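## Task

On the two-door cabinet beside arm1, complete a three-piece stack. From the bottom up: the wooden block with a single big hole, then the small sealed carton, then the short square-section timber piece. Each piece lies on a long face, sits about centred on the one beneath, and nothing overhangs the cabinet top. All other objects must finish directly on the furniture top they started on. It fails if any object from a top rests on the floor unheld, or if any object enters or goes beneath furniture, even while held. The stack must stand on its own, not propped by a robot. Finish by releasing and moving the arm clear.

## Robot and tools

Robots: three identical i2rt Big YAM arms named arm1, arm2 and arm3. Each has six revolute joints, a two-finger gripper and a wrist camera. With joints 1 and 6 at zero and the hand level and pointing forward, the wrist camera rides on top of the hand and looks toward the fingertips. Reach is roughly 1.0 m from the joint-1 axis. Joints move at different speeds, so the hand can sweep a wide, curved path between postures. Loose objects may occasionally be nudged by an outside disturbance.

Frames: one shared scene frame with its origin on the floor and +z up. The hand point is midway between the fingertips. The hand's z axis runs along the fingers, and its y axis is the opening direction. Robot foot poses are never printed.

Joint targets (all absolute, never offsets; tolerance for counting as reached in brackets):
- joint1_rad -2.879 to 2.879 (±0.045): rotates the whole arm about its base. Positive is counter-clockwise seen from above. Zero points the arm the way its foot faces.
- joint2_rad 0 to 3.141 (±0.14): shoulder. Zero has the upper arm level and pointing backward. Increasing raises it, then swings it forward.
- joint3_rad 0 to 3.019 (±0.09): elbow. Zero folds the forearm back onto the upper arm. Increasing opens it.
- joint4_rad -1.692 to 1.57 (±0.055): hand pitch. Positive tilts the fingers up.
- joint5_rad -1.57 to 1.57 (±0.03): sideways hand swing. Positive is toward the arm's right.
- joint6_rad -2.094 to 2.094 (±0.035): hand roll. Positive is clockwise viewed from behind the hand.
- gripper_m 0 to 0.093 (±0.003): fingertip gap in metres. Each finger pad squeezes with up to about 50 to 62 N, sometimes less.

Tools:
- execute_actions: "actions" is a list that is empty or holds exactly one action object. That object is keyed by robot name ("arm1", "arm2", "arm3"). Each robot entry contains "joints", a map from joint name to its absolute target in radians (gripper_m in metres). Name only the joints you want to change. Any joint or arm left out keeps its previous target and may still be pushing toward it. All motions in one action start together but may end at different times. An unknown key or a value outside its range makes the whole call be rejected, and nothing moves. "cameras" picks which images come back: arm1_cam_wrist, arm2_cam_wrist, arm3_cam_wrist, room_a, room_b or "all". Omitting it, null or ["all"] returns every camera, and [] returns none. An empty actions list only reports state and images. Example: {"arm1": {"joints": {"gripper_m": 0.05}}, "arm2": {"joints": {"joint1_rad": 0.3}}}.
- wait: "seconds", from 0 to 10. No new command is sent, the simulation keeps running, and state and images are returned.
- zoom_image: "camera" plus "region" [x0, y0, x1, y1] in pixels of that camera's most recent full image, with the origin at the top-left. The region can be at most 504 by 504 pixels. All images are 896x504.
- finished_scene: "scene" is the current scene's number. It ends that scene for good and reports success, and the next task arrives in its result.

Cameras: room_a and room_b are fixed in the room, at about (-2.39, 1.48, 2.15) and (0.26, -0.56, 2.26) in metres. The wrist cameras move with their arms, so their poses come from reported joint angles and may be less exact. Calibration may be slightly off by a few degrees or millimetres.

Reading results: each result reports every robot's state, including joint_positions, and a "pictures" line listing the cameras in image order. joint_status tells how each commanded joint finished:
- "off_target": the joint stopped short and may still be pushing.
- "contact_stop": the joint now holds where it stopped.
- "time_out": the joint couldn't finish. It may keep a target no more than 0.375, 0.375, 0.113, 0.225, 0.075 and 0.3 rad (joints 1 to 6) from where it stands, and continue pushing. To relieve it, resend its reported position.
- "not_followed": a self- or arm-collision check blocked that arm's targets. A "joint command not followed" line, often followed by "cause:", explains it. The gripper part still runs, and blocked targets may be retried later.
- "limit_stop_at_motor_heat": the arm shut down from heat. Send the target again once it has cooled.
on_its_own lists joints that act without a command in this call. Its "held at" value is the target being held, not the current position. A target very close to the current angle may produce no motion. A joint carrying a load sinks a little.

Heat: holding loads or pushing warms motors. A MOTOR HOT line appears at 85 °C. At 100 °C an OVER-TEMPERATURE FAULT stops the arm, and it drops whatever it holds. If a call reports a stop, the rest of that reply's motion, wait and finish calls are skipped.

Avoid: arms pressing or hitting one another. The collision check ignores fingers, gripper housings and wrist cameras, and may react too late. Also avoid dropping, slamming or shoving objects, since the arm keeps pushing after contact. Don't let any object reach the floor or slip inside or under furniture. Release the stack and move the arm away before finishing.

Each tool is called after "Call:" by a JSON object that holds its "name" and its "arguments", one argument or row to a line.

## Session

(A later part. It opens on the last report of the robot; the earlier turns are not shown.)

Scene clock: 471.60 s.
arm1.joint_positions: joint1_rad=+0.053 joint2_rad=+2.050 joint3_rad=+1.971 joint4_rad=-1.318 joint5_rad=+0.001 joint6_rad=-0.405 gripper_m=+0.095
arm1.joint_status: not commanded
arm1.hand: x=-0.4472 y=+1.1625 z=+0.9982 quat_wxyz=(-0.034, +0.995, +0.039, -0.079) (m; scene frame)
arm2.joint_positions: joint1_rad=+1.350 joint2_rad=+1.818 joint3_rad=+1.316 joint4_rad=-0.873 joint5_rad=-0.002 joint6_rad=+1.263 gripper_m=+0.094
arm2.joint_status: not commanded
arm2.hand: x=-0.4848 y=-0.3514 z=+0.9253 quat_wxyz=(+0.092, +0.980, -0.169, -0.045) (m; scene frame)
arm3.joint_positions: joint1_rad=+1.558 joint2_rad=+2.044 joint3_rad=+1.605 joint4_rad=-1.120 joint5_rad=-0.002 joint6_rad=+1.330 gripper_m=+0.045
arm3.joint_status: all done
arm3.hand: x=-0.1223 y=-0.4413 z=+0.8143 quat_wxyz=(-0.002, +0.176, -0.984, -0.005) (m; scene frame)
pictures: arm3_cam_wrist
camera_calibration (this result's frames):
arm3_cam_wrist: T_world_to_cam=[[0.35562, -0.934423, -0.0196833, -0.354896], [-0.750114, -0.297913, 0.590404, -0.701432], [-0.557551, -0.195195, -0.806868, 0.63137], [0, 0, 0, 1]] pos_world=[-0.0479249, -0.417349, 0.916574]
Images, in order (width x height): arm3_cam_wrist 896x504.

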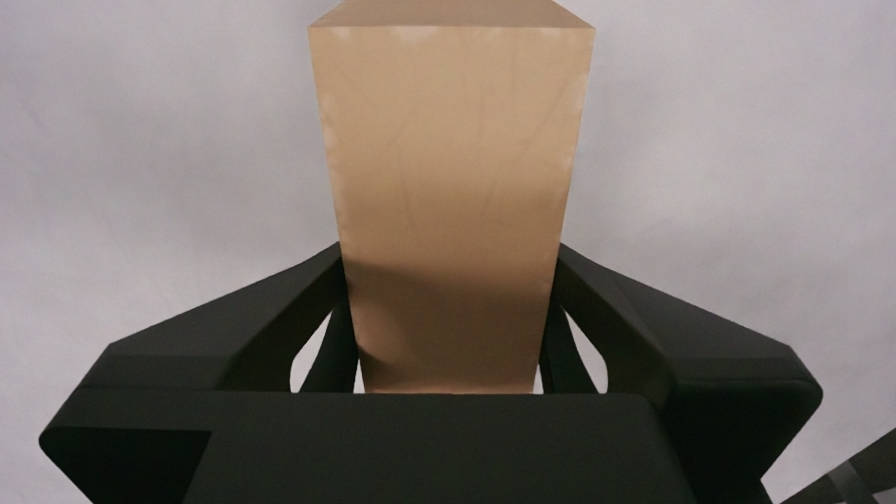

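Call:
{"name": "execute_actions", "arguments": {
  "actions": [
    {"arm3": {"joints": {"joint2_rad": 2.075}}}
  ],
  "cameras": ["arm3_cam_wrist"]
}}

Scene clock: 475.40 s.
arm1.joint_positions: joint1_rad=+0.053 joint2_rad=+2.050 joint3_rad=+1.971 joint4_rad=-1.318 joint5_rad=+0.001 joint6_rad=-0.405 gripper_m=+0.095
arm1.joint_status: not commanded
arm1.hand: x=-0.4472 y=+1.1625 z=+0.9982 quat_wxyz=(-0.034, +0.995, +0.039, -0.079) (m; scene frame)
arm2.joint_positions: joint1_rad=+1.350 joint2_rad=+1.818 joint3_rad=+1.316 joint4_rad=-0.873 joint5_rad=-0.002 joint6_rad=+1.263 gripper_m=+0.094
arm2.joint_status: not commanded
arm2.hand: x=-0.4848 y=-0.3514 z=+0.9253 quat_wxyz=(+0.092, +0.980, -0.169, -0.045) (m; scene frame)
arm3.joint_positions: joint1_rad=+1.558 joint2_rad=+2.046 joint3_rad=+1.605 joint4_rad=-1.120 joint5_rad=-0.002 joint6_rad=+1.330 gripper_m=+0.045
arm3.joint_status: all done
arm3.hand: x=-0.1222 y=-0.4414 z=+0.8134 quat_wxyz=(-0.002, +0.176, -0.984, -0.004) (m; scene frame)
pictures: arm3_cam_wrist
camera_calibration (this result's frames):
arm3_cam_wrist: T_world_to_cam=[[0.355616, -0.934455, -0.0182052, -0.356285], [-0.750219, -0.297012, 0.590725, -0.700814], [-0.557413, -0.196413, -0.806667, 0.629952], [0, 0, 0, 1]] pos_world=[-0.0479201, -0.417351, 0.915664]
Images, in order (width x height): arm3_cam_wrist 896x504.

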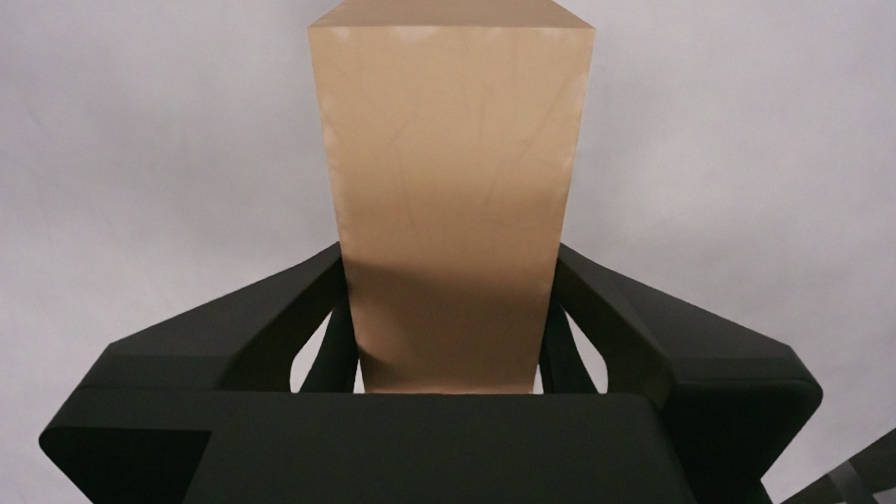

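Call:
{"name": "execute_actions", "arguments": {
  "actions": [
    {"arm3": {"joints": {"joint2_rad": 2.09}}}
  ],
  "cameras": ["room_a"]
}}

Scene clock: 485.83 s.
arm1.joint_positions: joint1_rad=+0.053 joint2_rad=+2.050 joint3_rad=+1.971 joint4_rad=-1.318 joint5_rad=+0.001 joint6_rad=-0.405 gripper_m=+0.095
arm1.joint_status: not commanded
arm1.hand: x=-0.4472 y=+1.1625 z=+0.9982 quat_wxyz=(-0.034, +0.995, +0.039, -0.079) (m; scene frame)
arm2.joint_positions: joint1_rad=+1.350 joint2_rad=+1.818 joint3_rad=+1.316 joint4_rad=-0.873 joint5_rad=-0.002 joint6_rad=+1.263 gripper_m=+0.094
arm2.joint_status: not commanded
arm2.hand: x=-0.4848 y=-0.3514 z=+0.9253 quat_wxyz=(+0.092, +0.980, -0.169, -0.045) (m; scene frame)
arm3.joint_positions: joint1_rad=+1.558 joint2_rad=+2.047 joint3_rad=+1.605 joint4_rad=-1.121 joint5_rad=-0.002 joint6_rad=+1.330 gripper_m=+0.045
arm3.joint_status: all done
arm3.hand: x=-0.1222 y=-0.4417 z=+0.8130 quat_wxyz=(-0.002, +0.176, -0.984, -0.003) (m; scene frame)
pictures: room_a
Images, in order (width x height): room_a 896x504.

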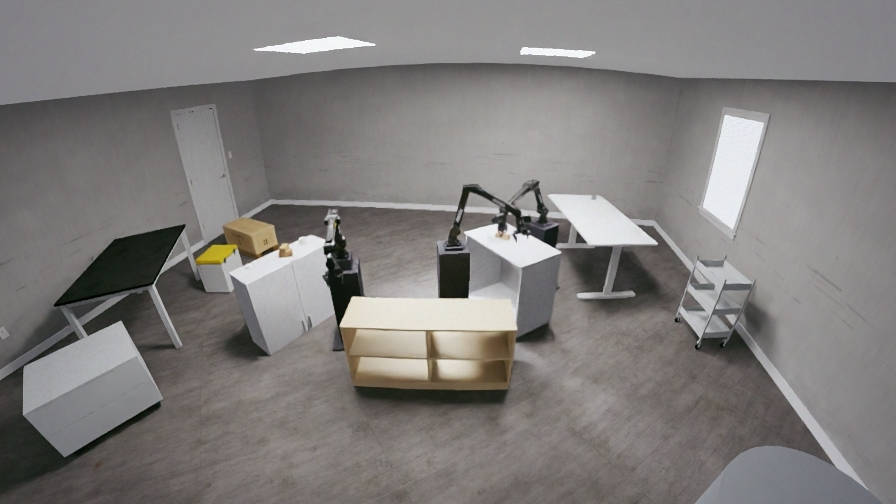

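Call:
{"name": "execute_actions", "arguments": {
  "actions": [
    {"arm3": {"joints": {"joint2_rad": 2.047, "gripper_m": 0.09}}}
  ],
  "cameras": ["arm3_cam_wrist"]
}}

Scene clock: 489.07 s.
arm1.joint_positions: joint1_rad=+0.053 joint2_rad=+2.050 joint3_rad=+1.971 joint4_rad=-1.318 joint5_rad=+0.001 joint6_rad=-0.405 gripper_m=+0.095
arm1.joint_status: not commanded
arm1.hand: x=-0.4472 y=+1.1625 z=+0.9982 quat_wxyz=(-0.034, +0.995, +0.039, -0.079) (m; scene frame)
arm2.joint_positions: joint1_rad=+1.350 joint2_rad=+1.818 joint3_rad=+1.316 joint4_rad=-0.873 joint5_rad=-0.002 joint6_rad=+1.263 gripper_m=+0.094
arm2.joint_status: not commanded
arm2.hand: x=-0.4848 y=-0.3514 z=+0.9253 quat_wxyz=(+0.092, +0.980, -0.169, -0.045) (m; scene frame)
arm3.joint_positions: joint1_rad=+1.558 joint2_rad=+2.050 joint3_rad=+1.605 joint4_rad=-1.121 joint5_rad=-0.002 joint6_rad=+1.330 gripper_m=+0.090
arm3.joint_status: all done
arm3.hand: x=-0.1222 y=-0.4421 z=+0.8110 quat_wxyz=(-0.002, +0.176, -0.984, -0.001) (m; scene frame)
pictures: arm3_cam_wrist
camera_calibration (this result's frames):
arm3_cam_wrist: T_world_to_cam=[[0.355602, -0.934542, -0.0134012, -0.360879], [-0.750558, -0.29408, 0.59176, -0.699082], [-0.556966, -0.200373, -0.806002, 0.625673], [0, 0, 0, 1]] pos_world=[-0.0478933, -0.417475, 0.913147]
Images, in order (width x height): arm3_cam_wrist 896x504.

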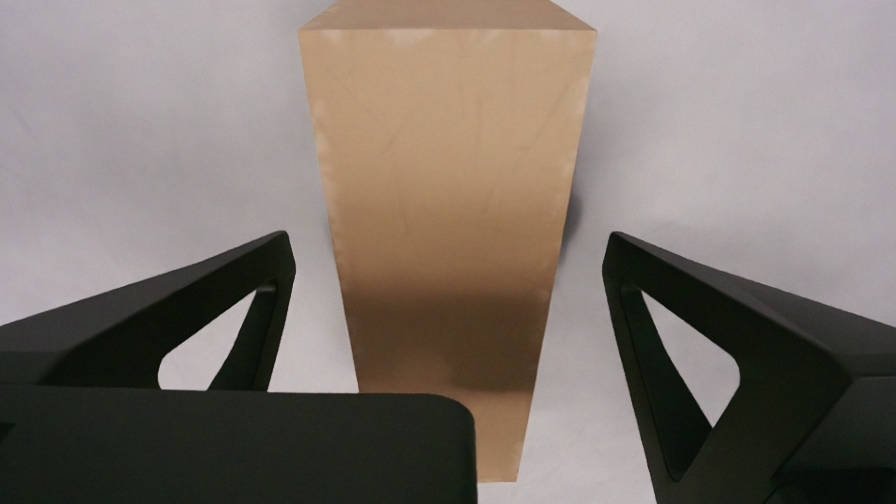

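Call:
{"name": "execute_actions", "arguments": {
  "actions": [
    {"arm2": {"joints": {"joint1_rad": 1.5}}, "arm3": {"joints": {"joint2_rad": 1.87}}}
  ],
  "cameras": ["arm3_cam_wrist"]
}}

Call:
{"name": "execute_actions", "arguments": {
  "actions": [
    {"arm2": {"joints": {"joint1_rad": 2.035}}, "arm3": {"joints": {"joint1_rad": 0.3}}}
  ],
  "cameras": ["arm2_cam_wrist", "room_b"]
}}

Scene clock: 527.93 s.
arm1.joint_positions: joint1_rad=+0.053 joint2_rad=+2.050 joint3_rad=+1.971 joint4_rad=-1.318 joint5_rad=+0.001 joint6_rad=-0.405 gripper_m=+0.095
arm1.joint_status: not commanded
arm1.hand: x=-0.4472 y=+1.1625 z=+0.9982 quat_wxyz=(-0.034, +0.995, +0.039, -0.079) (m; scene frame)
arm2.joint_positions: joint1_rad=+1.508 joint2_rad=+1.818 joint3_rad=+1.316 joint4_rad=-0.873 joint5_rad=-0.001 joint6_rad=+1.263 gripper_m=+0.094
arm2.joint_status: all done
arm2.hand: x=-0.4106 y=-0.3992 z=+0.9256 quat_wxyz=(+0.095, +0.991, -0.092, -0.038) (m; scene frame)
arm3.joint_positions: joint1_rad=+1.558 joint2_rad=+1.872 joint3_rad=+1.602 joint4_rad=-1.121 joint5_rad=-0.002 joint6_rad=+1.330 gripper_m=+0.090
arm3.joint_status: all done
arm3.hand: x=-0.1236 y=-0.4338 z=+0.9142 quat_wxyz=(-0.007, +0.176, -0.980, -0.088) (m; scene frame)
pictures: arm3_cam_wrist
camera_calibration (this result's frames):
arm3_cam_wrist: T_world_to_cam=[[0.354481, -0.917264, -0.181576, -0.190108], [-0.738977, -0.393795, 0.546661, -0.759417], [-0.572936, -0.0596005, -0.81743, 0.779261], [0, 0, 0, 1]] pos_world=[-0.0473359, -0.426989, 1.01762]
Images, in order (width x height): arm3_cam_wrist 896x504.

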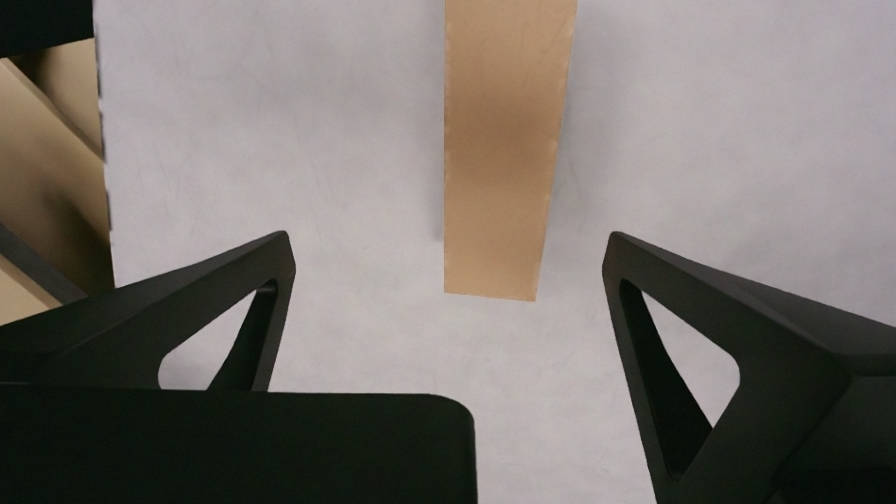

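Scene clock: 529.60 s.
arm1.joint_positions: joint1_rad=+0.053 joint2_rad=+2.050 joint3_rad=+1.971 joint4_rad=-1.318 joint5_rad=+0.001 joint6_rad=-0.405 gripper_m=+0.095
arm1.joint_status: not commanded
arm1.hand: x=-0.4472 y=+1.1625 z=+0.9982 quat_wxyz=(-0.034, +0.995, +0.039, -0.079) (m; scene frame)
arm2.joint_positions: joint1_rad=+2.039 joint2_rad=+1.818 joint3_rad=+1.316 joint4_rad=-0.868 joint5_rad=-0.002 joint6_rad=+1.263 gripper_m=+0.094
arm2.joint_status: all done
arm2.hand: x=-0.1225 y=-0.4672 z=+0.9256 quat_wxyz=(+0.103, +0.980, +0.171, -0.015) (m; scene frame)
arm3.joint_positions: joint1_rad=+0.290 joint2_rad=+1.878 joint3_rad=+1.602 joint4_rad=-1.121 joint5_rad=+0.002 joint6_rad=+1.330 gripper_m=+0.090
arm3.joint_status: all done
arm3.hand: x=+0.5044 y=-0.7945 z=+0.9144 quat_wxyz=(-0.059, -0.439, -0.894, -0.066) (m; scene frame)
pictures: arm2_cam_wrist, room_b
camera_calibration (this result's frames):
arm2_cam_wrist: T_world_to_cam=[[-0.319969, 0.926073, -0.200021, 0.580137], [0.764804, 0.377078, 0.522387, -0.210702], [0.559192, 0.0141709, -0.828917, 0.968214], [0, 0, 0, 1]] pos_world=[-0.194646, -0.471519, 1.02868]
Images, in order (width x height): arm2_cam_wrist 896x504, room_b 896x504.

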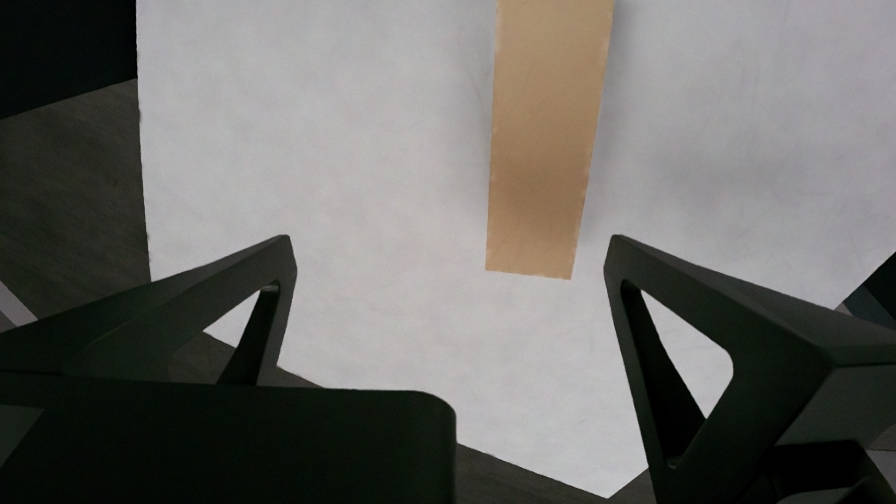

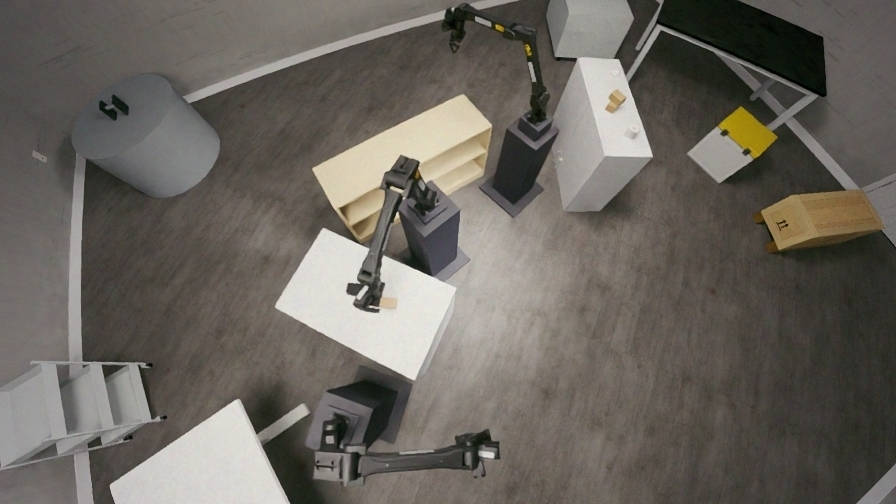

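Call:
{"name": "execute_actions", "arguments": {
  "actions": [
    {"arm2": {"joints": {"joint2_rad": 2.02}}}
  ],
  "cameras": ["arm2_cam_wrist"]
}}

Scene clock: 553.30 s.
arm1.joint_positions: joint1_rad=+0.053 joint2_rad=+2.050 joint3_rad=+1.971 joint4_rad=-1.318 joint5_rad=+0.001 joint6_rad=-0.405 gripper_m=+0.095
arm1.joint_status: not commanded
arm1.hand: x=-0.4472 y=+1.1625 z=+0.9982 quat_wxyz=(-0.034, +0.995, +0.039, -0.079) (m; scene frame)
arm2.joint_positions: joint1_rad=+2.039 joint2_rad=+2.039 joint3_rad=+1.303 joint4_rad=-0.867 joint5_rad=-0.002 joint6_rad=+1.263 gripper_m=+0.094
arm2.joint_status: all done
arm2.hand: x=-0.1241 y=-0.4327 z=+0.8049 quat_wxyz=(-0.012, +0.985, +0.172, +0.001) (m; scene frame)
arm3.joint_positions: joint1_rad=+0.290 joint2_rad=+1.878 joint3_rad=+1.602 joint4_rad=-1.121 joint5_rad=+0.002 joint6_rad=+1.330 gripper_m=+0.090
arm3.joint_status: not commanded
arm3.hand: x=+0.5044 y=-0.7945 z=+0.9144 quat_wxyz=(-0.059, -0.439, -0.894, -0.066) (m; scene frame)
pictures: arm2_cam_wrist
camera_calibration (this result's frames):
arm2_cam_wrist: T_world_to_cam=[[-0.3201, 0.947146, 0.0212482, 0.354498], [0.769978, 0.247026, 0.588313, -0.268063], [0.55197, 0.20468, -0.808354, 0.933597], [0, 0, 0, 1]] pos_world=[-0.19544, -0.460631, 0.90485]
Images, in order (width x height): arm2_cam_wrist 896x504.

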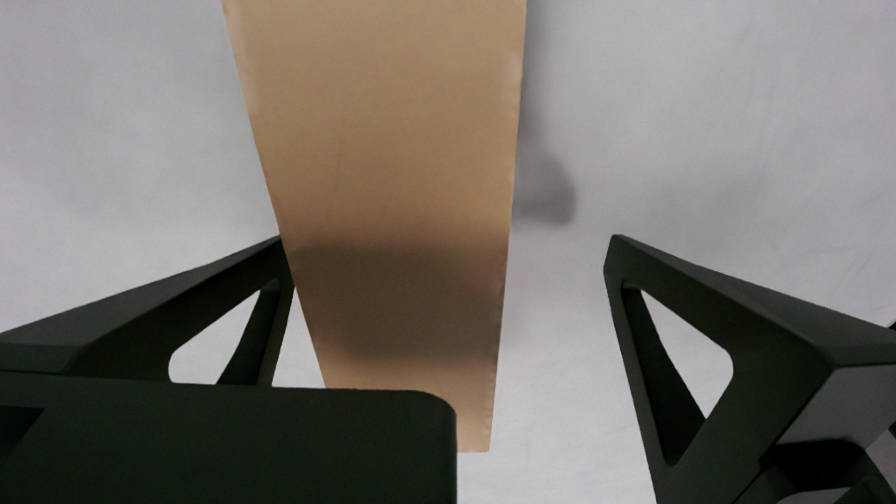

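Call:
{"name": "execute_actions", "arguments": {
  "actions": [
    {"arm2": {"joints": {"joint4_rad": -0.785, "gripper_m": 0.036}}}
  ],
  "cameras": ["arm2_cam_wrist"]
}}

Scene clock: 564.07 s.
arm1.joint_positions: joint1_rad=+0.053 joint2_rad=+2.050 joint3_rad=+1.971 joint4_rad=-1.318 joint5_rad=+0.001 joint6_rad=-0.405 gripper_m=+0.095
arm1.joint_status: not commanded
arm1.hand: x=-0.4472 y=+1.1625 z=+0.9982 quat_wxyz=(-0.034, +0.995, +0.039, -0.079) (m; scene frame)
arm2.joint_positions: joint1_rad=+2.039 joint2_rad=+2.038 joint3_rad=+1.303 joint4_rad=-0.803 joint5_rad=-0.002 joint6_rad=+1.263 gripper_m=+0.045
arm2.joint_status: gripper_m off_target (ended at +0.045, target +0.036); the others done
arm2.hand: x=-0.1235 y=-0.4485 z=+0.8052 quat_wxyz=(+0.020, +0.985, +0.172, -0.003) (m; scene frame)
arm3.joint_positions: joint1_rad=+0.290 joint2_rad=+1.878 joint3_rad=+1.602 joint4_rad=-1.121 joint5_rad=+0.002 joint6_rad=+1.330 gripper_m=+0.090
arm3.joint_status: not commanded
arm3.hand: x=+0.5044 y=-0.7945 z=+0.9144 quat_wxyz=(-0.059, -0.439, -0.894, -0.066) (m; scene frame)
pictures: arm2_cam_wrist
camera_calibration (this result's frames):
arm2_cam_wrist: T_world_to_cam=[[-0.319901, 0.946582, -0.0405619, 0.419208], [0.768594, 0.284306, 0.573091, -0.236007], [0.55401, 0.152157, -0.818487, 0.921618], [0, 0, 0, 1]] pos_world=[-0.195087, -0.469947, 0.90659]
Images, in order (width x height): arm2_cam_wrist 896x504.

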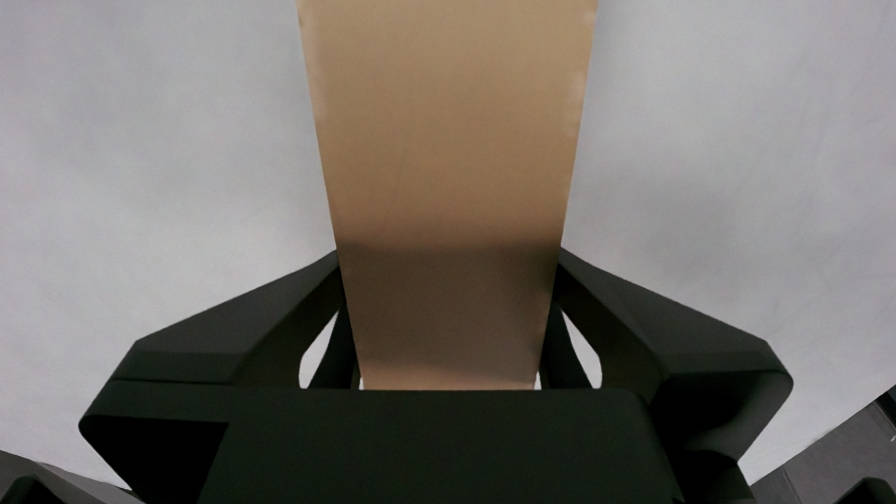

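Call:
{"name": "execute_actions", "arguments": {
  "actions": [
    {"arm1": {"joints": {"joint2_rad": 2.33, "joint4_rad": -1.06}}, "arm2": {"joints": {"joint1_rad": -0.652, "joint2_rad": 1.93, "joint3_rad": 1.835, "joint4_rad": -0.855}}, "arm3": {"joints": {"joint1_rad": -0.3}}}
  ],
  "cameras": ["arm2_cam_wrist", "room_b"]
}}

Scene clock: 608.27 s.
arm1.joint_positions: joint1_rad=+0.053 joint2_rad=+2.363 joint3_rad=+1.975 joint4_rad=-1.079 joint5_rad=+0.001 joint6_rad=-0.405 gripper_m=+0.095
arm1.joint_status: all done
arm1.hand: x=-0.4829 y=+1.1761 z=+0.7945 quat_wxyz=(-0.022, +0.998, +0.039, -0.047) (m; scene frame)
arm2.joint_positions: joint1_rad=-0.655 joint2_rad=+1.951 joint3_rad=+1.810 joint4_rad=-0.849 joint5_rad=+0.001 joint6_rad=+1.264 gripper_m=+0.045
arm2.joint_status: all done
arm2.hand: x=-0.4879 y=+0.7511 z=+1.0574 quat_wxyz=(+0.028, +0.369, -0.885, -0.282) (m; scene frame)
arm3.joint_positions: joint1_rad=-0.297 joint2_rad=+1.878 joint3_rad=+1.602 joint4_rad=-1.121 joint5_rad=+0.002 joint6_rad=+1.330 gripper_m=+0.090
arm3.joint_status: all done
arm3.hand: x=+0.5472 y=-1.1455 z=+0.9152 quat_wxyz=(-0.075, -0.679, -0.728, -0.048) (m; scene frame)
pictures: arm2_cam_wrist, room_b
camera_calibration (this result's frames):
arm2_cam_wrist: T_world_to_cam=[[0.622934, -0.580865, -0.523975, 1.29574], [-0.447945, -0.813988, 0.369822, 0.0048005], [-0.641326, 0.00433688, -0.767256, 0.621016], [0, 0, 0, 1]] pos_world=[-0.406735, 0.753864, 1.15364]
Images, in order (width x height): arm2_cam_wrist 896x504, room_b 896x504.

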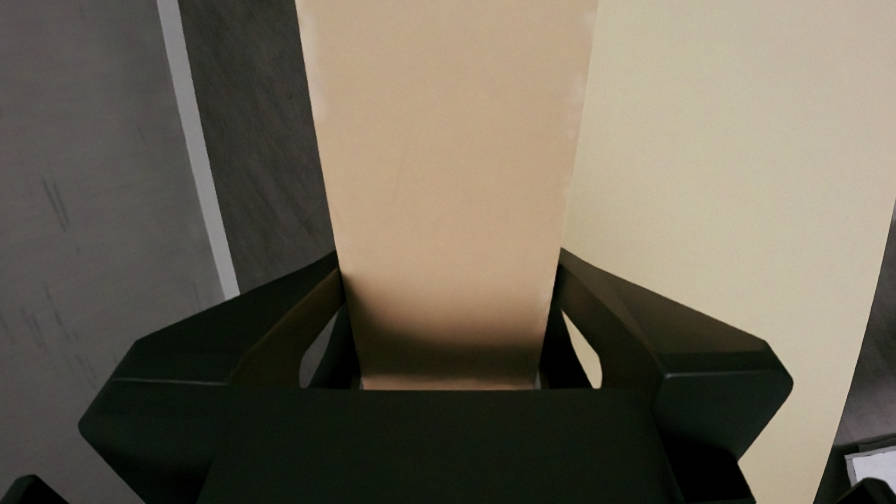

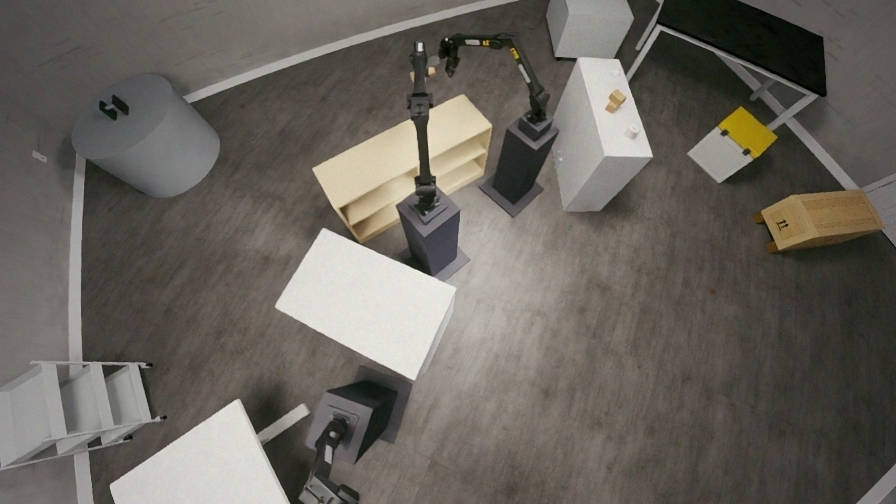

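Call:
{"name": "execute_actions", "arguments": {
  "actions": [
    {"arm2": {"joints": {"joint2_rad": 2.44}}}
  ],
  "cameras": ["arm2_cam_wrist", "room_a"]
}}

Scene clock: 615.67 s.
arm1.joint_positions: joint1_rad=+0.053 joint2_rad=+2.363 joint3_rad=+1.975 joint4_rad=-1.079 joint5_rad=+0.001 joint6_rad=-0.405 gripper_m=+0.095
arm1.joint_status: not commanded
arm1.hand: x=-0.4829 y=+1.1761 z=+0.7945 quat_wxyz=(-0.022, +0.998, +0.039, -0.047) (m; scene frame)
arm2.joint_positions: joint1_rad=-0.655 joint2_rad=+2.456 joint3_rad=+1.803 joint4_rad=-0.856 joint5_rad=+0.001 joint6_rad=+1.264 gripper_m=+0.045
arm2.joint_status: all done
arm2.hand: x=-0.4599 y=+0.6933 z=+0.7003 quat_wxyz=(+0.005, +0.386, -0.922, -0.028) (m; scene frame)
arm3.joint_positions: joint1_rad=-0.297 joint2_rad=+1.878 joint3_rad=+1.602 joint4_rad=-1.121 joint5_rad=+0.002 joint6_rad=+1.330 gripper_m=+0.090
arm3.joint_status: not commanded
arm3.hand: x=+0.5472 y=-1.1455 z=+0.9152 quat_wxyz=(-0.075, -0.679, -0.728, -0.048) (m; scene frame)
pictures: arm2_cam_wrist, room_a
camera_calibration (this result's frames):
arm2_cam_wrist: T_world_to_cam=[[0.697058, -0.714768, -0.056721, 0.857351], [-0.562506, -0.594191, 0.574912, -0.246413], [-0.444632, -0.368841, -0.816247, 0.748704], [0, 0, 0, 1]] pos_world=[-0.403334, 0.742543, 0.801423]
Images, in order (width x height): arm2_cam_wrist 896x504, room_a 896x504.

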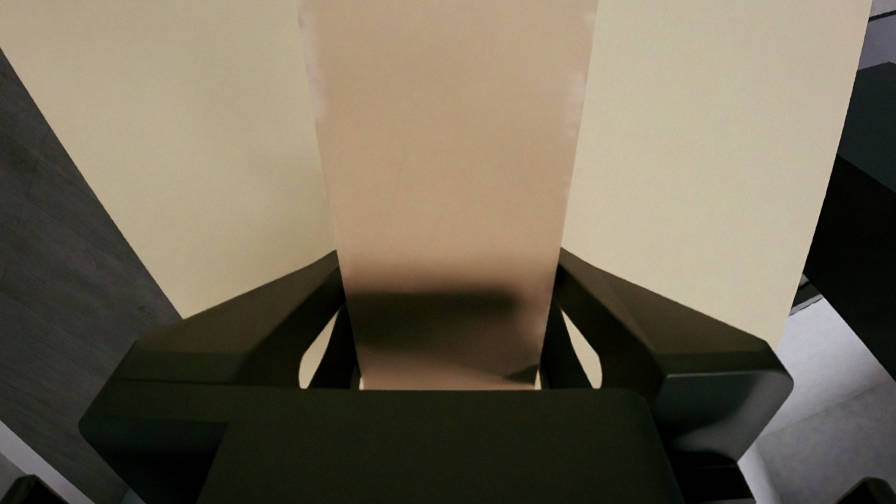

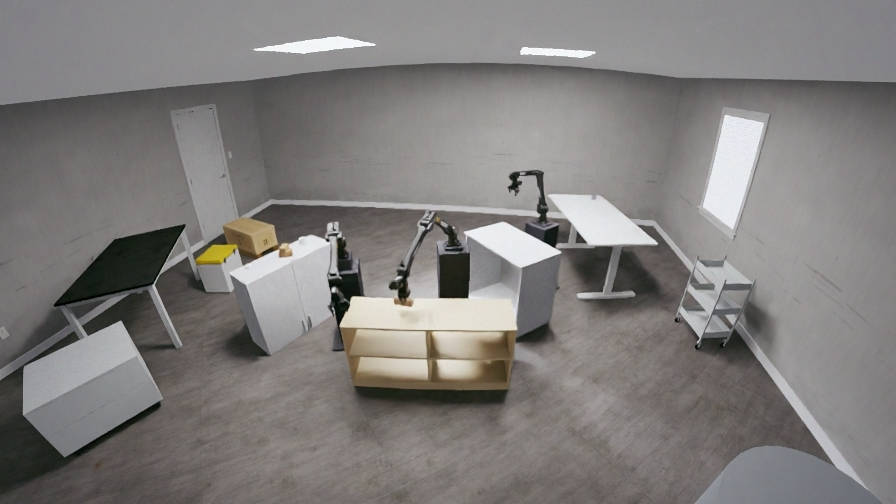

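Call:
{"name": "execute_actions", "arguments": {
  "actions": [
    {"arm2": {"joints": {"joint2_rad": 2.50}}}
  ],
  "cameras": ["room_a"]
}}

Scene clock: 631.70 s.
arm1.joint_positions: joint1_rad=+0.053 joint2_rad=+2.363 joint3_rad=+1.975 joint4_rad=-1.079 joint5_rad=+0.001 joint6_rad=-0.405 gripper_m=+0.095
arm1.joint_status: not commanded
arm1.hand: x=-0.4829 y=+1.1761 z=+0.7945 quat_wxyz=(-0.022, +0.998, +0.039, -0.047) (m; scene frame)
arm2.joint_positions: joint1_rad=-0.655 joint2_rad=+2.497 joint3_rad=+1.803 joint4_rad=-0.856 joint5_rad=+0.001 joint6_rad=+1.264 gripper_m=+0.045
arm2.joint_status: all done
arm2.hand: x=-0.4543 y=+0.6822 z=+0.6742 quat_wxyz=(+0.004, +0.386, -0.922, -0.007) (m; scene frame)
arm3.joint_positions: joint1_rad=-0.297 joint2_rad=+1.878 joint3_rad=+1.602 joint4_rad=-1.121 joint5_rad=+0.002 joint6_rad=+1.330 gripper_m=+0.090
arm3.joint_status: not commanded
arm3.hand: x=+0.5472 y=-1.1455 z=+0.9152 quat_wxyz=(-0.075, -0.679, -0.728, -0.048) (m; scene frame)
pictures: room_a
Images, in order (width x height): room_a 896x504.

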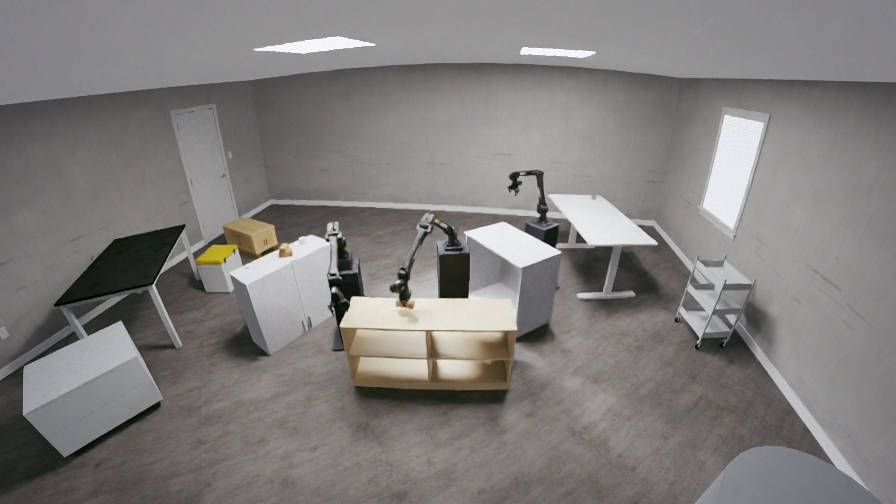

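Call:
{"name": "zoom_image", "arguments": {
  "camera": "room_a",
  "region": [360, 260, 460, 330]
}}

Region (360, 260, 460, 330) of room_a's 896x504 image, scaled by 5.040, with more detail than that image has; it fills the top 353 rows of this view, and the rest is white.

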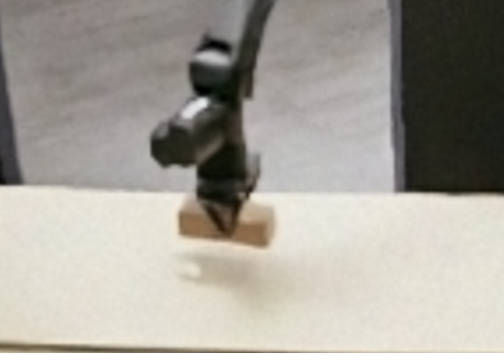

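Call:
{"name": "execute_actions", "arguments": {
  "actions": [
    {"arm2": {"joints": {"joint2_rad": 2.545}}}
  ],
  "cameras": ["room_a"]
}}

Call:
{"name": "zoom_image", "arguments": {
  "camera": "room_a",
  "region": [360, 260, 460, 330]
}}

Scene clock: 641.70 s.
arm1.joint_positions: joint1_rad=+0.053 joint2_rad=+2.363 joint3_rad=+1.975 joint4_rad=-1.079 joint5_rad=+0.001 joint6_rad=-0.405 gripper_m=+0.095
arm1.joint_status: not commanded
arm1.hand: x=-0.4829 y=+1.1761 z=+0.7945 quat_wxyz=(-0.022, +0.998, +0.039, -0.047) (m; scene frame)
arm2.joint_positions: joint1_rad=-0.655 joint2_rad=+2.543 joint3_rad=+1.803 joint4_rad=-0.856 joint5_rad=+0.001 joint6_rad=+1.264 gripper_m=+0.045
arm2.joint_status: all done
arm2.hand: x=-0.4471 y=+0.6683 z=+0.6447 quat_wxyz=(+0.001, +0.386, -0.922, +0.016) (m; scene frame)
arm3.joint_positions: joint1_rad=-0.297 joint2_rad=+1.878 joint3_rad=+1.602 joint4_rad=-1.121 joint5_rad=+0.002 joint6_rad=+1.330 gripper_m=+0.090
arm3.joint_status: not commanded
arm3.hand: x=+0.5472 y=-1.1455 z=+0.9152 quat_wxyz=(-0.075, -0.679, -0.728, -0.048) (m; scene frame)
pictures: room_a
Images, in order (width x height): room_a 896x504.

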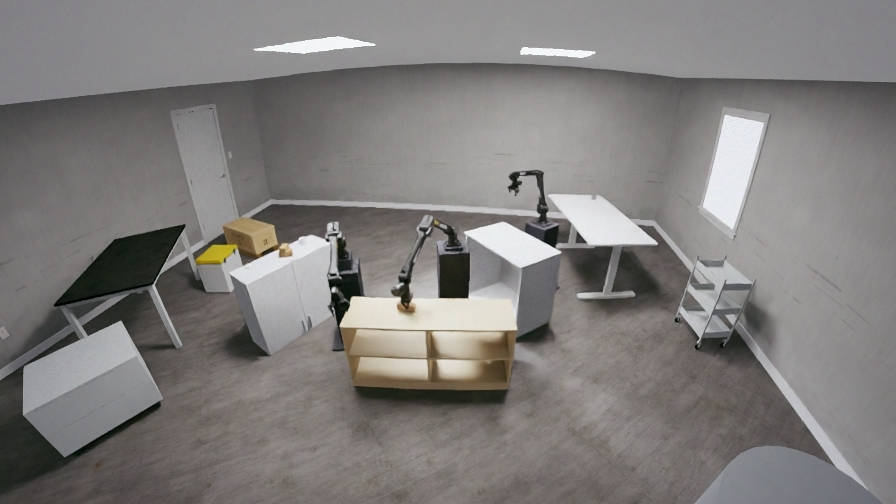

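Region (360, 260, 460, 330) of room_a's 896x504 image, scaled by 5.040, with more detail than that image has; it fills the top 353 rows of this view, and the rest is white.

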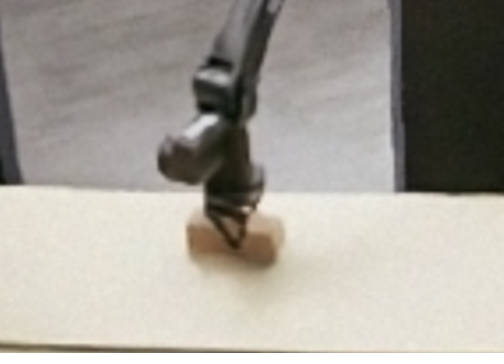

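Call:
{"name": "execute_actions", "arguments": {
  "actions": [
    {"arm2": {"joints": {"joint2_rad": 2.582}}}
  ],
  "cameras": ["room_a"]
}}

Call:
{"name": "zoom_image", "arguments": {
  "camera": "room_a",
  "region": [360, 260, 460, 330]
}}

Scene clock: 646.40 s.
arm1.joint_positions: joint1_rad=+0.053 joint2_rad=+2.363 joint3_rad=+1.975 joint4_rad=-1.079 joint5_rad=+0.001 joint6_rad=-0.405 gripper_m=+0.095
arm1.joint_status: not commanded
arm1.hand: x=-0.4829 y=+1.1761 z=+0.7945 quat_wxyz=(-0.022, +0.998, +0.039, -0.047) (m; scene frame)
arm2.joint_positions: joint1_rad=-0.655 joint2_rad=+2.554 joint3_rad=+1.803 joint4_rad=-0.856 joint5_rad=+0.003 joint6_rad=+1.264 gripper_m=+0.045
arm2.joint_status: all done
arm2.hand: x=-0.4453 y=+0.6650 z=+0.6381 quat_wxyz=(+0.000, +0.386, -0.922, +0.021) (m; scene frame)
arm3.joint_positions: joint1_rad=-0.297 joint2_rad=+1.878 joint3_rad=+1.602 joint4_rad=-1.121 joint5_rad=+0.002 joint6_rad=+1.330 gripper_m=+0.090
arm3.joint_status: not commanded
arm3.hand: x=+0.5472 y=-1.1455 z=+0.9152 quat_wxyz=(-0.075, -0.679, -0.728, -0.048) (m; scene frame)
pictures: room_a
Images, in order (width x height): room_a 896x504.

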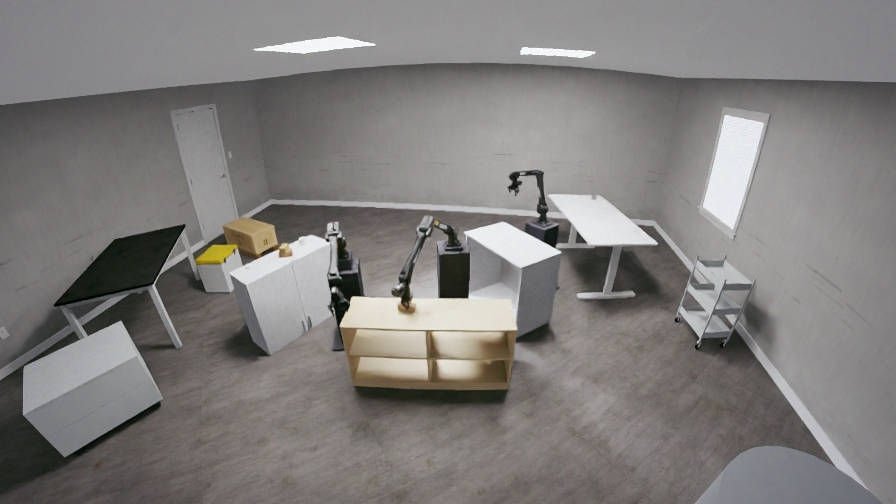

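Region (360, 260, 460, 330) of room_a's 896x504 image, scaled by 5.040, with more detail than that image has; it fills the top 353 rows of this view, and the rest is white.

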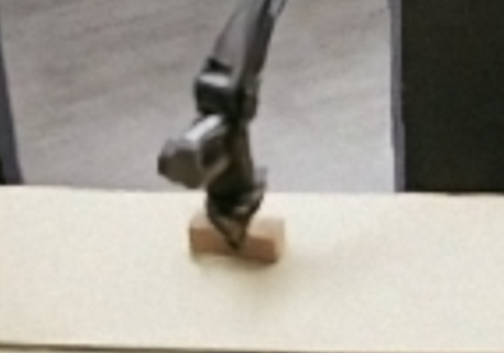

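Call:
{"name": "execute_actions", "arguments": {
  "actions": [
    {"arm2": {"joints": {"joint2_rad": 2.554, "gripper_m": 0.09}}}
  ],
  "cameras": ["arm2_cam_wrist"]
}}

Scene clock: 651.00 s.
arm1.joint_positions: joint1_rad=+0.053 joint2_rad=+2.363 joint3_rad=+1.975 joint4_rad=-1.079 joint5_rad=+0.001 joint6_rad=-0.405 gripper_m=+0.095
arm1.joint_status: not commanded
arm1.hand: x=-0.4829 y=+1.1761 z=+0.7945 quat_wxyz=(-0.022, +0.998, +0.039, -0.047) (m; scene frame)
arm2.joint_positions: joint1_rad=-0.655 joint2_rad=+2.554 joint3_rad=+1.803 joint4_rad=-0.856 joint5_rad=+0.002 joint6_rad=+1.264 gripper_m=+0.090
arm2.joint_status: all done
arm2.hand: x=-0.4455 y=+0.6649 z=+0.6381 quat_wxyz=(+0.000, +0.386, -0.922, +0.021) (m; scene frame)
arm3.joint_positions: joint1_rad=-0.297 joint2_rad=+1.878 joint3_rad=+1.602 joint4_rad=-1.121 joint5_rad=+0.002 joint6_rad=+1.330 gripper_m=+0.090
arm3.joint_status: not commanded
arm3.hand: x=+0.5472 y=-1.1455 z=+0.9152 quat_wxyz=(-0.075, -0.679, -0.728, -0.048) (m; scene frame)
pictures: arm2_cam_wrist
camera_calibration (this result's frames):
arm2_cam_wrist: T_world_to_cam=[[0.697959, -0.71517, 0.0372284, 0.764187], [-0.58949, -0.54423, 0.596922, -0.27862], [-0.40664, -0.438572, -0.801435, 0.747696], [0, 0, 0, 1]] pos_world=[-0.393572, 0.722809, 0.737095]
Images, in order (width x height): arm2_cam_wrist 896x504.

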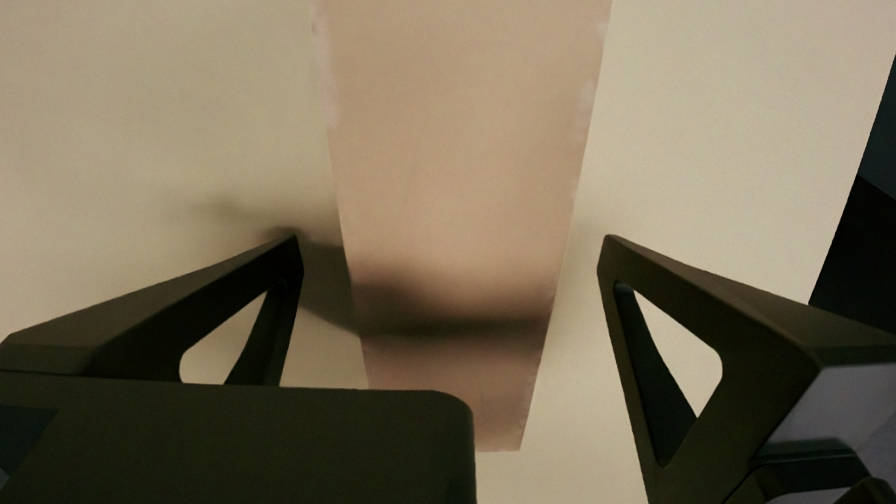

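Call:
{"name": "execute_actions", "arguments": {
  "actions": [
    {"arm1": {"joints": {"joint1_rad": 0.25, "joint3_rad": 1.92, "joint4_rad": -0.915}}, "arm2": {"joints": {"joint2_rad": 2.2}}}
  ],
  "cameras": ["arm2_cam_wrist"]
}}

Call:
{"name": "execute_actions", "arguments": {
  "actions": [
    {"arm1": {"joints": {"joint1_rad": 0.775}}, "arm2": {"joints": {"joint1_rad": 0.6}}}
  ],
  "cameras": ["arm1_cam_wrist", "room_b"]
}}

Scene clock: 700.77 s.
arm1.joint_positions: joint1_rad=+0.241 joint2_rad=+2.358 joint3_rad=+1.919 joint4_rad=-0.933 joint5_rad=+0.000 joint6_rad=-0.407 gripper_m=+0.095
arm1.joint_status: all done
arm1.hand: x=-0.5282 y=+1.0466 z=+0.7808 quat_wxyz=(-0.030, +0.986, +0.134, -0.094) (m; scene frame)
arm2.joint_positions: joint1_rad=-0.655 joint2_rad=+2.193 joint3_rad=+1.826 joint4_rad=-0.856 joint5_rad=+0.001 joint6_rad=+1.264 gripper_m=+0.090
arm2.joint_status: all done
arm2.hand: x=-0.4883 y=+0.7493 z=+0.8903 quat_wxyz=(+0.018, +0.380, -0.909, -0.169) (m; scene frame)
arm3.joint_positions: joint1_rad=-0.297 joint2_rad=+1.878 joint3_rad=+1.602 joint4_rad=-1.121 joint5_rad=+0.002 joint6_rad=+1.330 gripper_m=+0.090
arm3.joint_status: not commanded
arm3.hand: x=+0.5472 y=-1.1455 z=+0.9152 quat_wxyz=(-0.075, -0.679, -0.728, -0.048) (m; scene frame)
pictures: arm2_cam_wrist
camera_calibration (this result's frames):
arm2_cam_wrist: T_world_to_cam=[[0.670129, -0.667526, -0.324556, 1.11782], [-0.49337, -0.727278, 0.477131, -0.117762], [-0.554539, -0.159613, -0.816707, 0.701779], [0, 0, 0, 1]] pos_world=[-0.418021, 0.772542, 0.992131]
Images, in order (width x height): arm2_cam_wrist 896x504.

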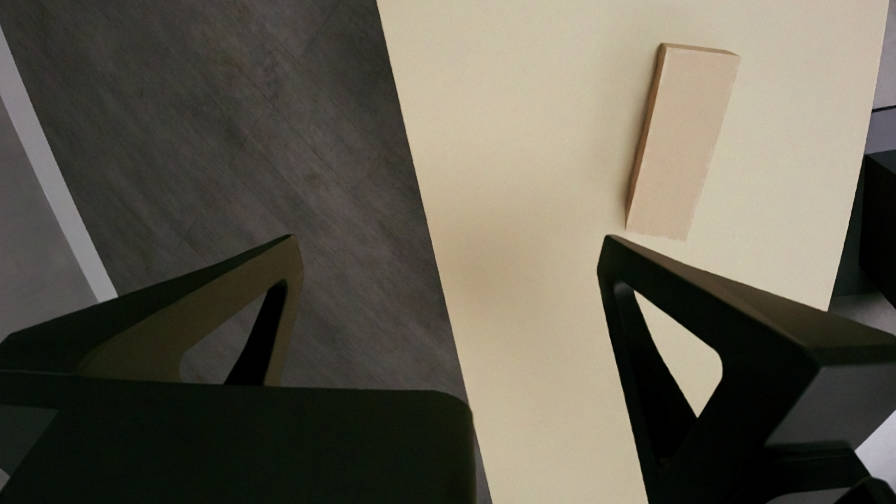

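Scene clock: 702.80 s.
arm1.joint_positions: joint1_rad=+0.774 joint2_rad=+2.358 joint3_rad=+1.919 joint4_rad=-0.928 joint5_rad=-0.002 joint6_rad=-0.408 gripper_m=+0.095
arm1.joint_status: all done
arm1.hand: x=-0.4802 y=+0.6632 z=+0.7788 quat_wxyz=(-0.002, +0.916, +0.389, -0.100) (m; scene frame)
arm2.joint_positions: joint1_rad=+0.600 joint2_rad=+2.193 joint3_rad=+1.826 joint4_rad=-0.856 joint5_rad=-0.001 joint6_rad=+1.264 gripper_m=+0.090
arm2.joint_status: all done
arm2.hand: x=-0.8715 y=-0.0285 z=+0.8981 quat_wxyz=(+0.119, +0.841, -0.513, -0.129) (m; scene frame)
arm3.joint_positions: joint1_rad=-0.297 joint2_rad=+1.878 joint3_rad=+1.602 joint4_rad=-1.121 joint5_rad=+0.002 joint6_rad=+1.330 gripper_m=+0.090
arm3.joint_status: not commanded
arm3.hand: x=+0.5472 y=-1.1455 z=+0.9152 quat_wxyz=(-0.075, -0.679, -0.728, -0.048) (m; scene frame)
pictures: arm1_cam_wrist, room_b
camera_calibration (this result's frames):
arm1_cam_wrist: T_world_to_cam=[[-0.727835, 0.680619, 0.0837502, -0.868528], [0.64661, 0.640482, 0.414341, -0.425117], [0.228368, 0.355726, -0.90626, 0.699141], [0, 0, 0, 1]] pos_world=[-0.516921, 0.614715, 0.882486]
Images, in order (width x height): arm1_cam_wrist 896x504, room_b 896x504.

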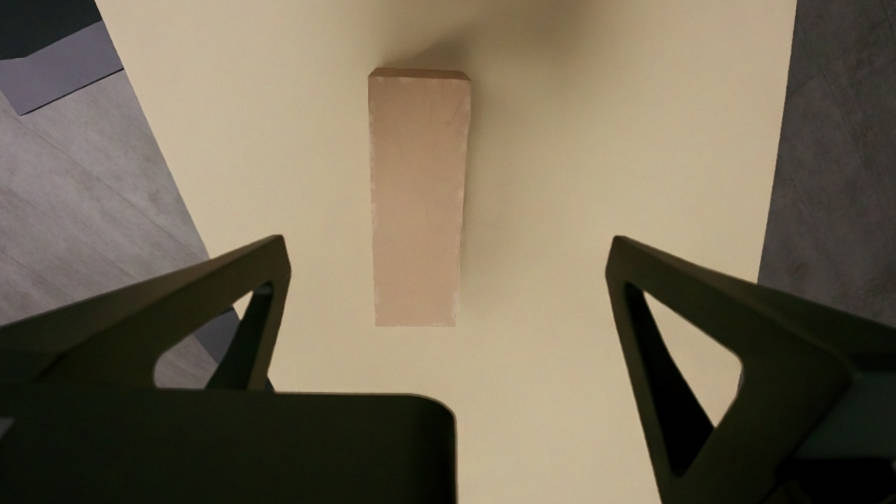

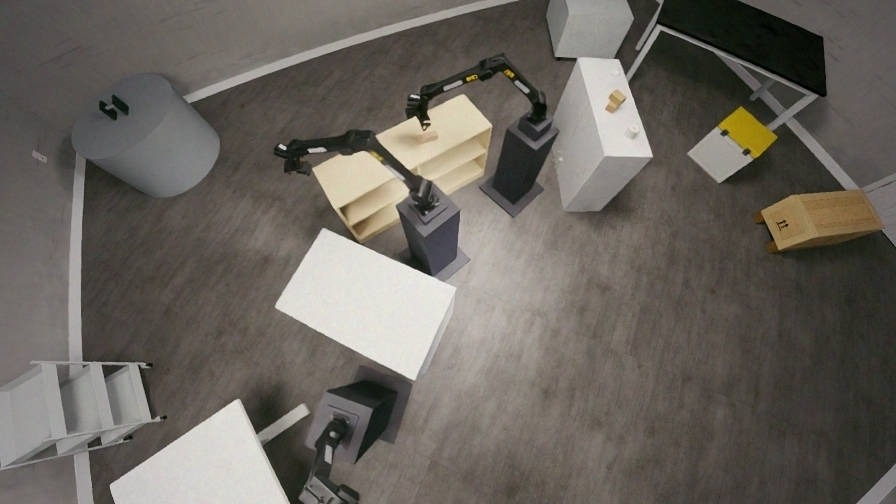

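Call:
{"name": "execute_actions", "arguments": {
  "actions": [
    {"arm1": {"joints": {"joint2_rad": 2.42, "joint3_rad": 2.12, "joint4_rad": -1.035}}, "arm2": {"joints": {"joint1_rad": 1.2}}}
  ],
  "cameras": ["arm1_cam_wrist"]
}}

Scene clock: 728.17 s.
arm1.joint_positions: joint1_rad=+0.774 joint2_rad=+2.406 joint3_rad=+2.070 joint4_rad=-1.019 joint5_rad=-0.002 joint6_rad=-0.408 gripper_m=+0.095
arm1.joint_status: all done
arm1.hand: x=-0.5059 y=+0.6524 z=+0.8001 quat_wxyz=(-0.002, +0.915, +0.389, -0.105) (m; scene frame)
arm2.joint_positions: joint1_rad=+1.192 joint2_rad=+2.193 joint3_rad=+1.826 joint4_rad=-0.856 joint5_rad=+0.000 joint6_rad=+1.264 gripper_m=+0.090
arm2.joint_status: all done
arm2.hand: x=-0.6782 y=-0.4131 z=+0.9009 quat_wxyz=(+0.152, +0.953, -0.245, -0.092) (m; scene frame)
arm3.joint_positions: joint1_rad=-0.297 joint2_rad=+1.878 joint3_rad=+1.602 joint4_rad=-1.121 joint5_rad=+0.002 joint6_rad=+1.330 gripper_m=+0.090
arm3.joint_status: not commanded
arm3.hand: x=+0.5472 y=-1.1455 z=+0.9152 quat_wxyz=(-0.075, -0.679, -0.728, -0.048) (m; scene frame)
pictures: arm1_cam_wrist
camera_calibration (this result's frames):
arm1_cam_wrist: T_world_to_cam=[[-0.726932, 0.68097, 0.088592, -0.885307], [0.651042, 0.642381, 0.40434, -0.401368], [0.218434, 0.351605, -0.910308, 0.72907], [0, 0, 0, 1]] pos_world=[-0.541505, 0.604354, 0.904399]
Images, in order (width x height): arm1_cam_wrist 896x504.

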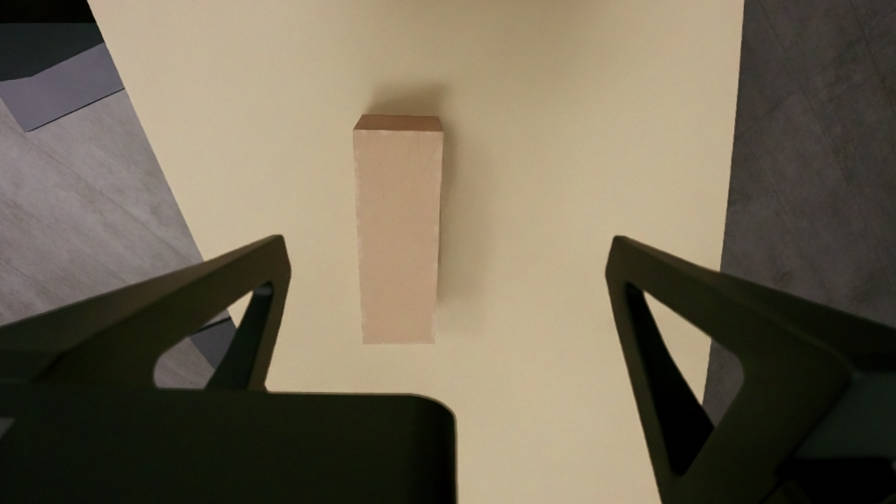

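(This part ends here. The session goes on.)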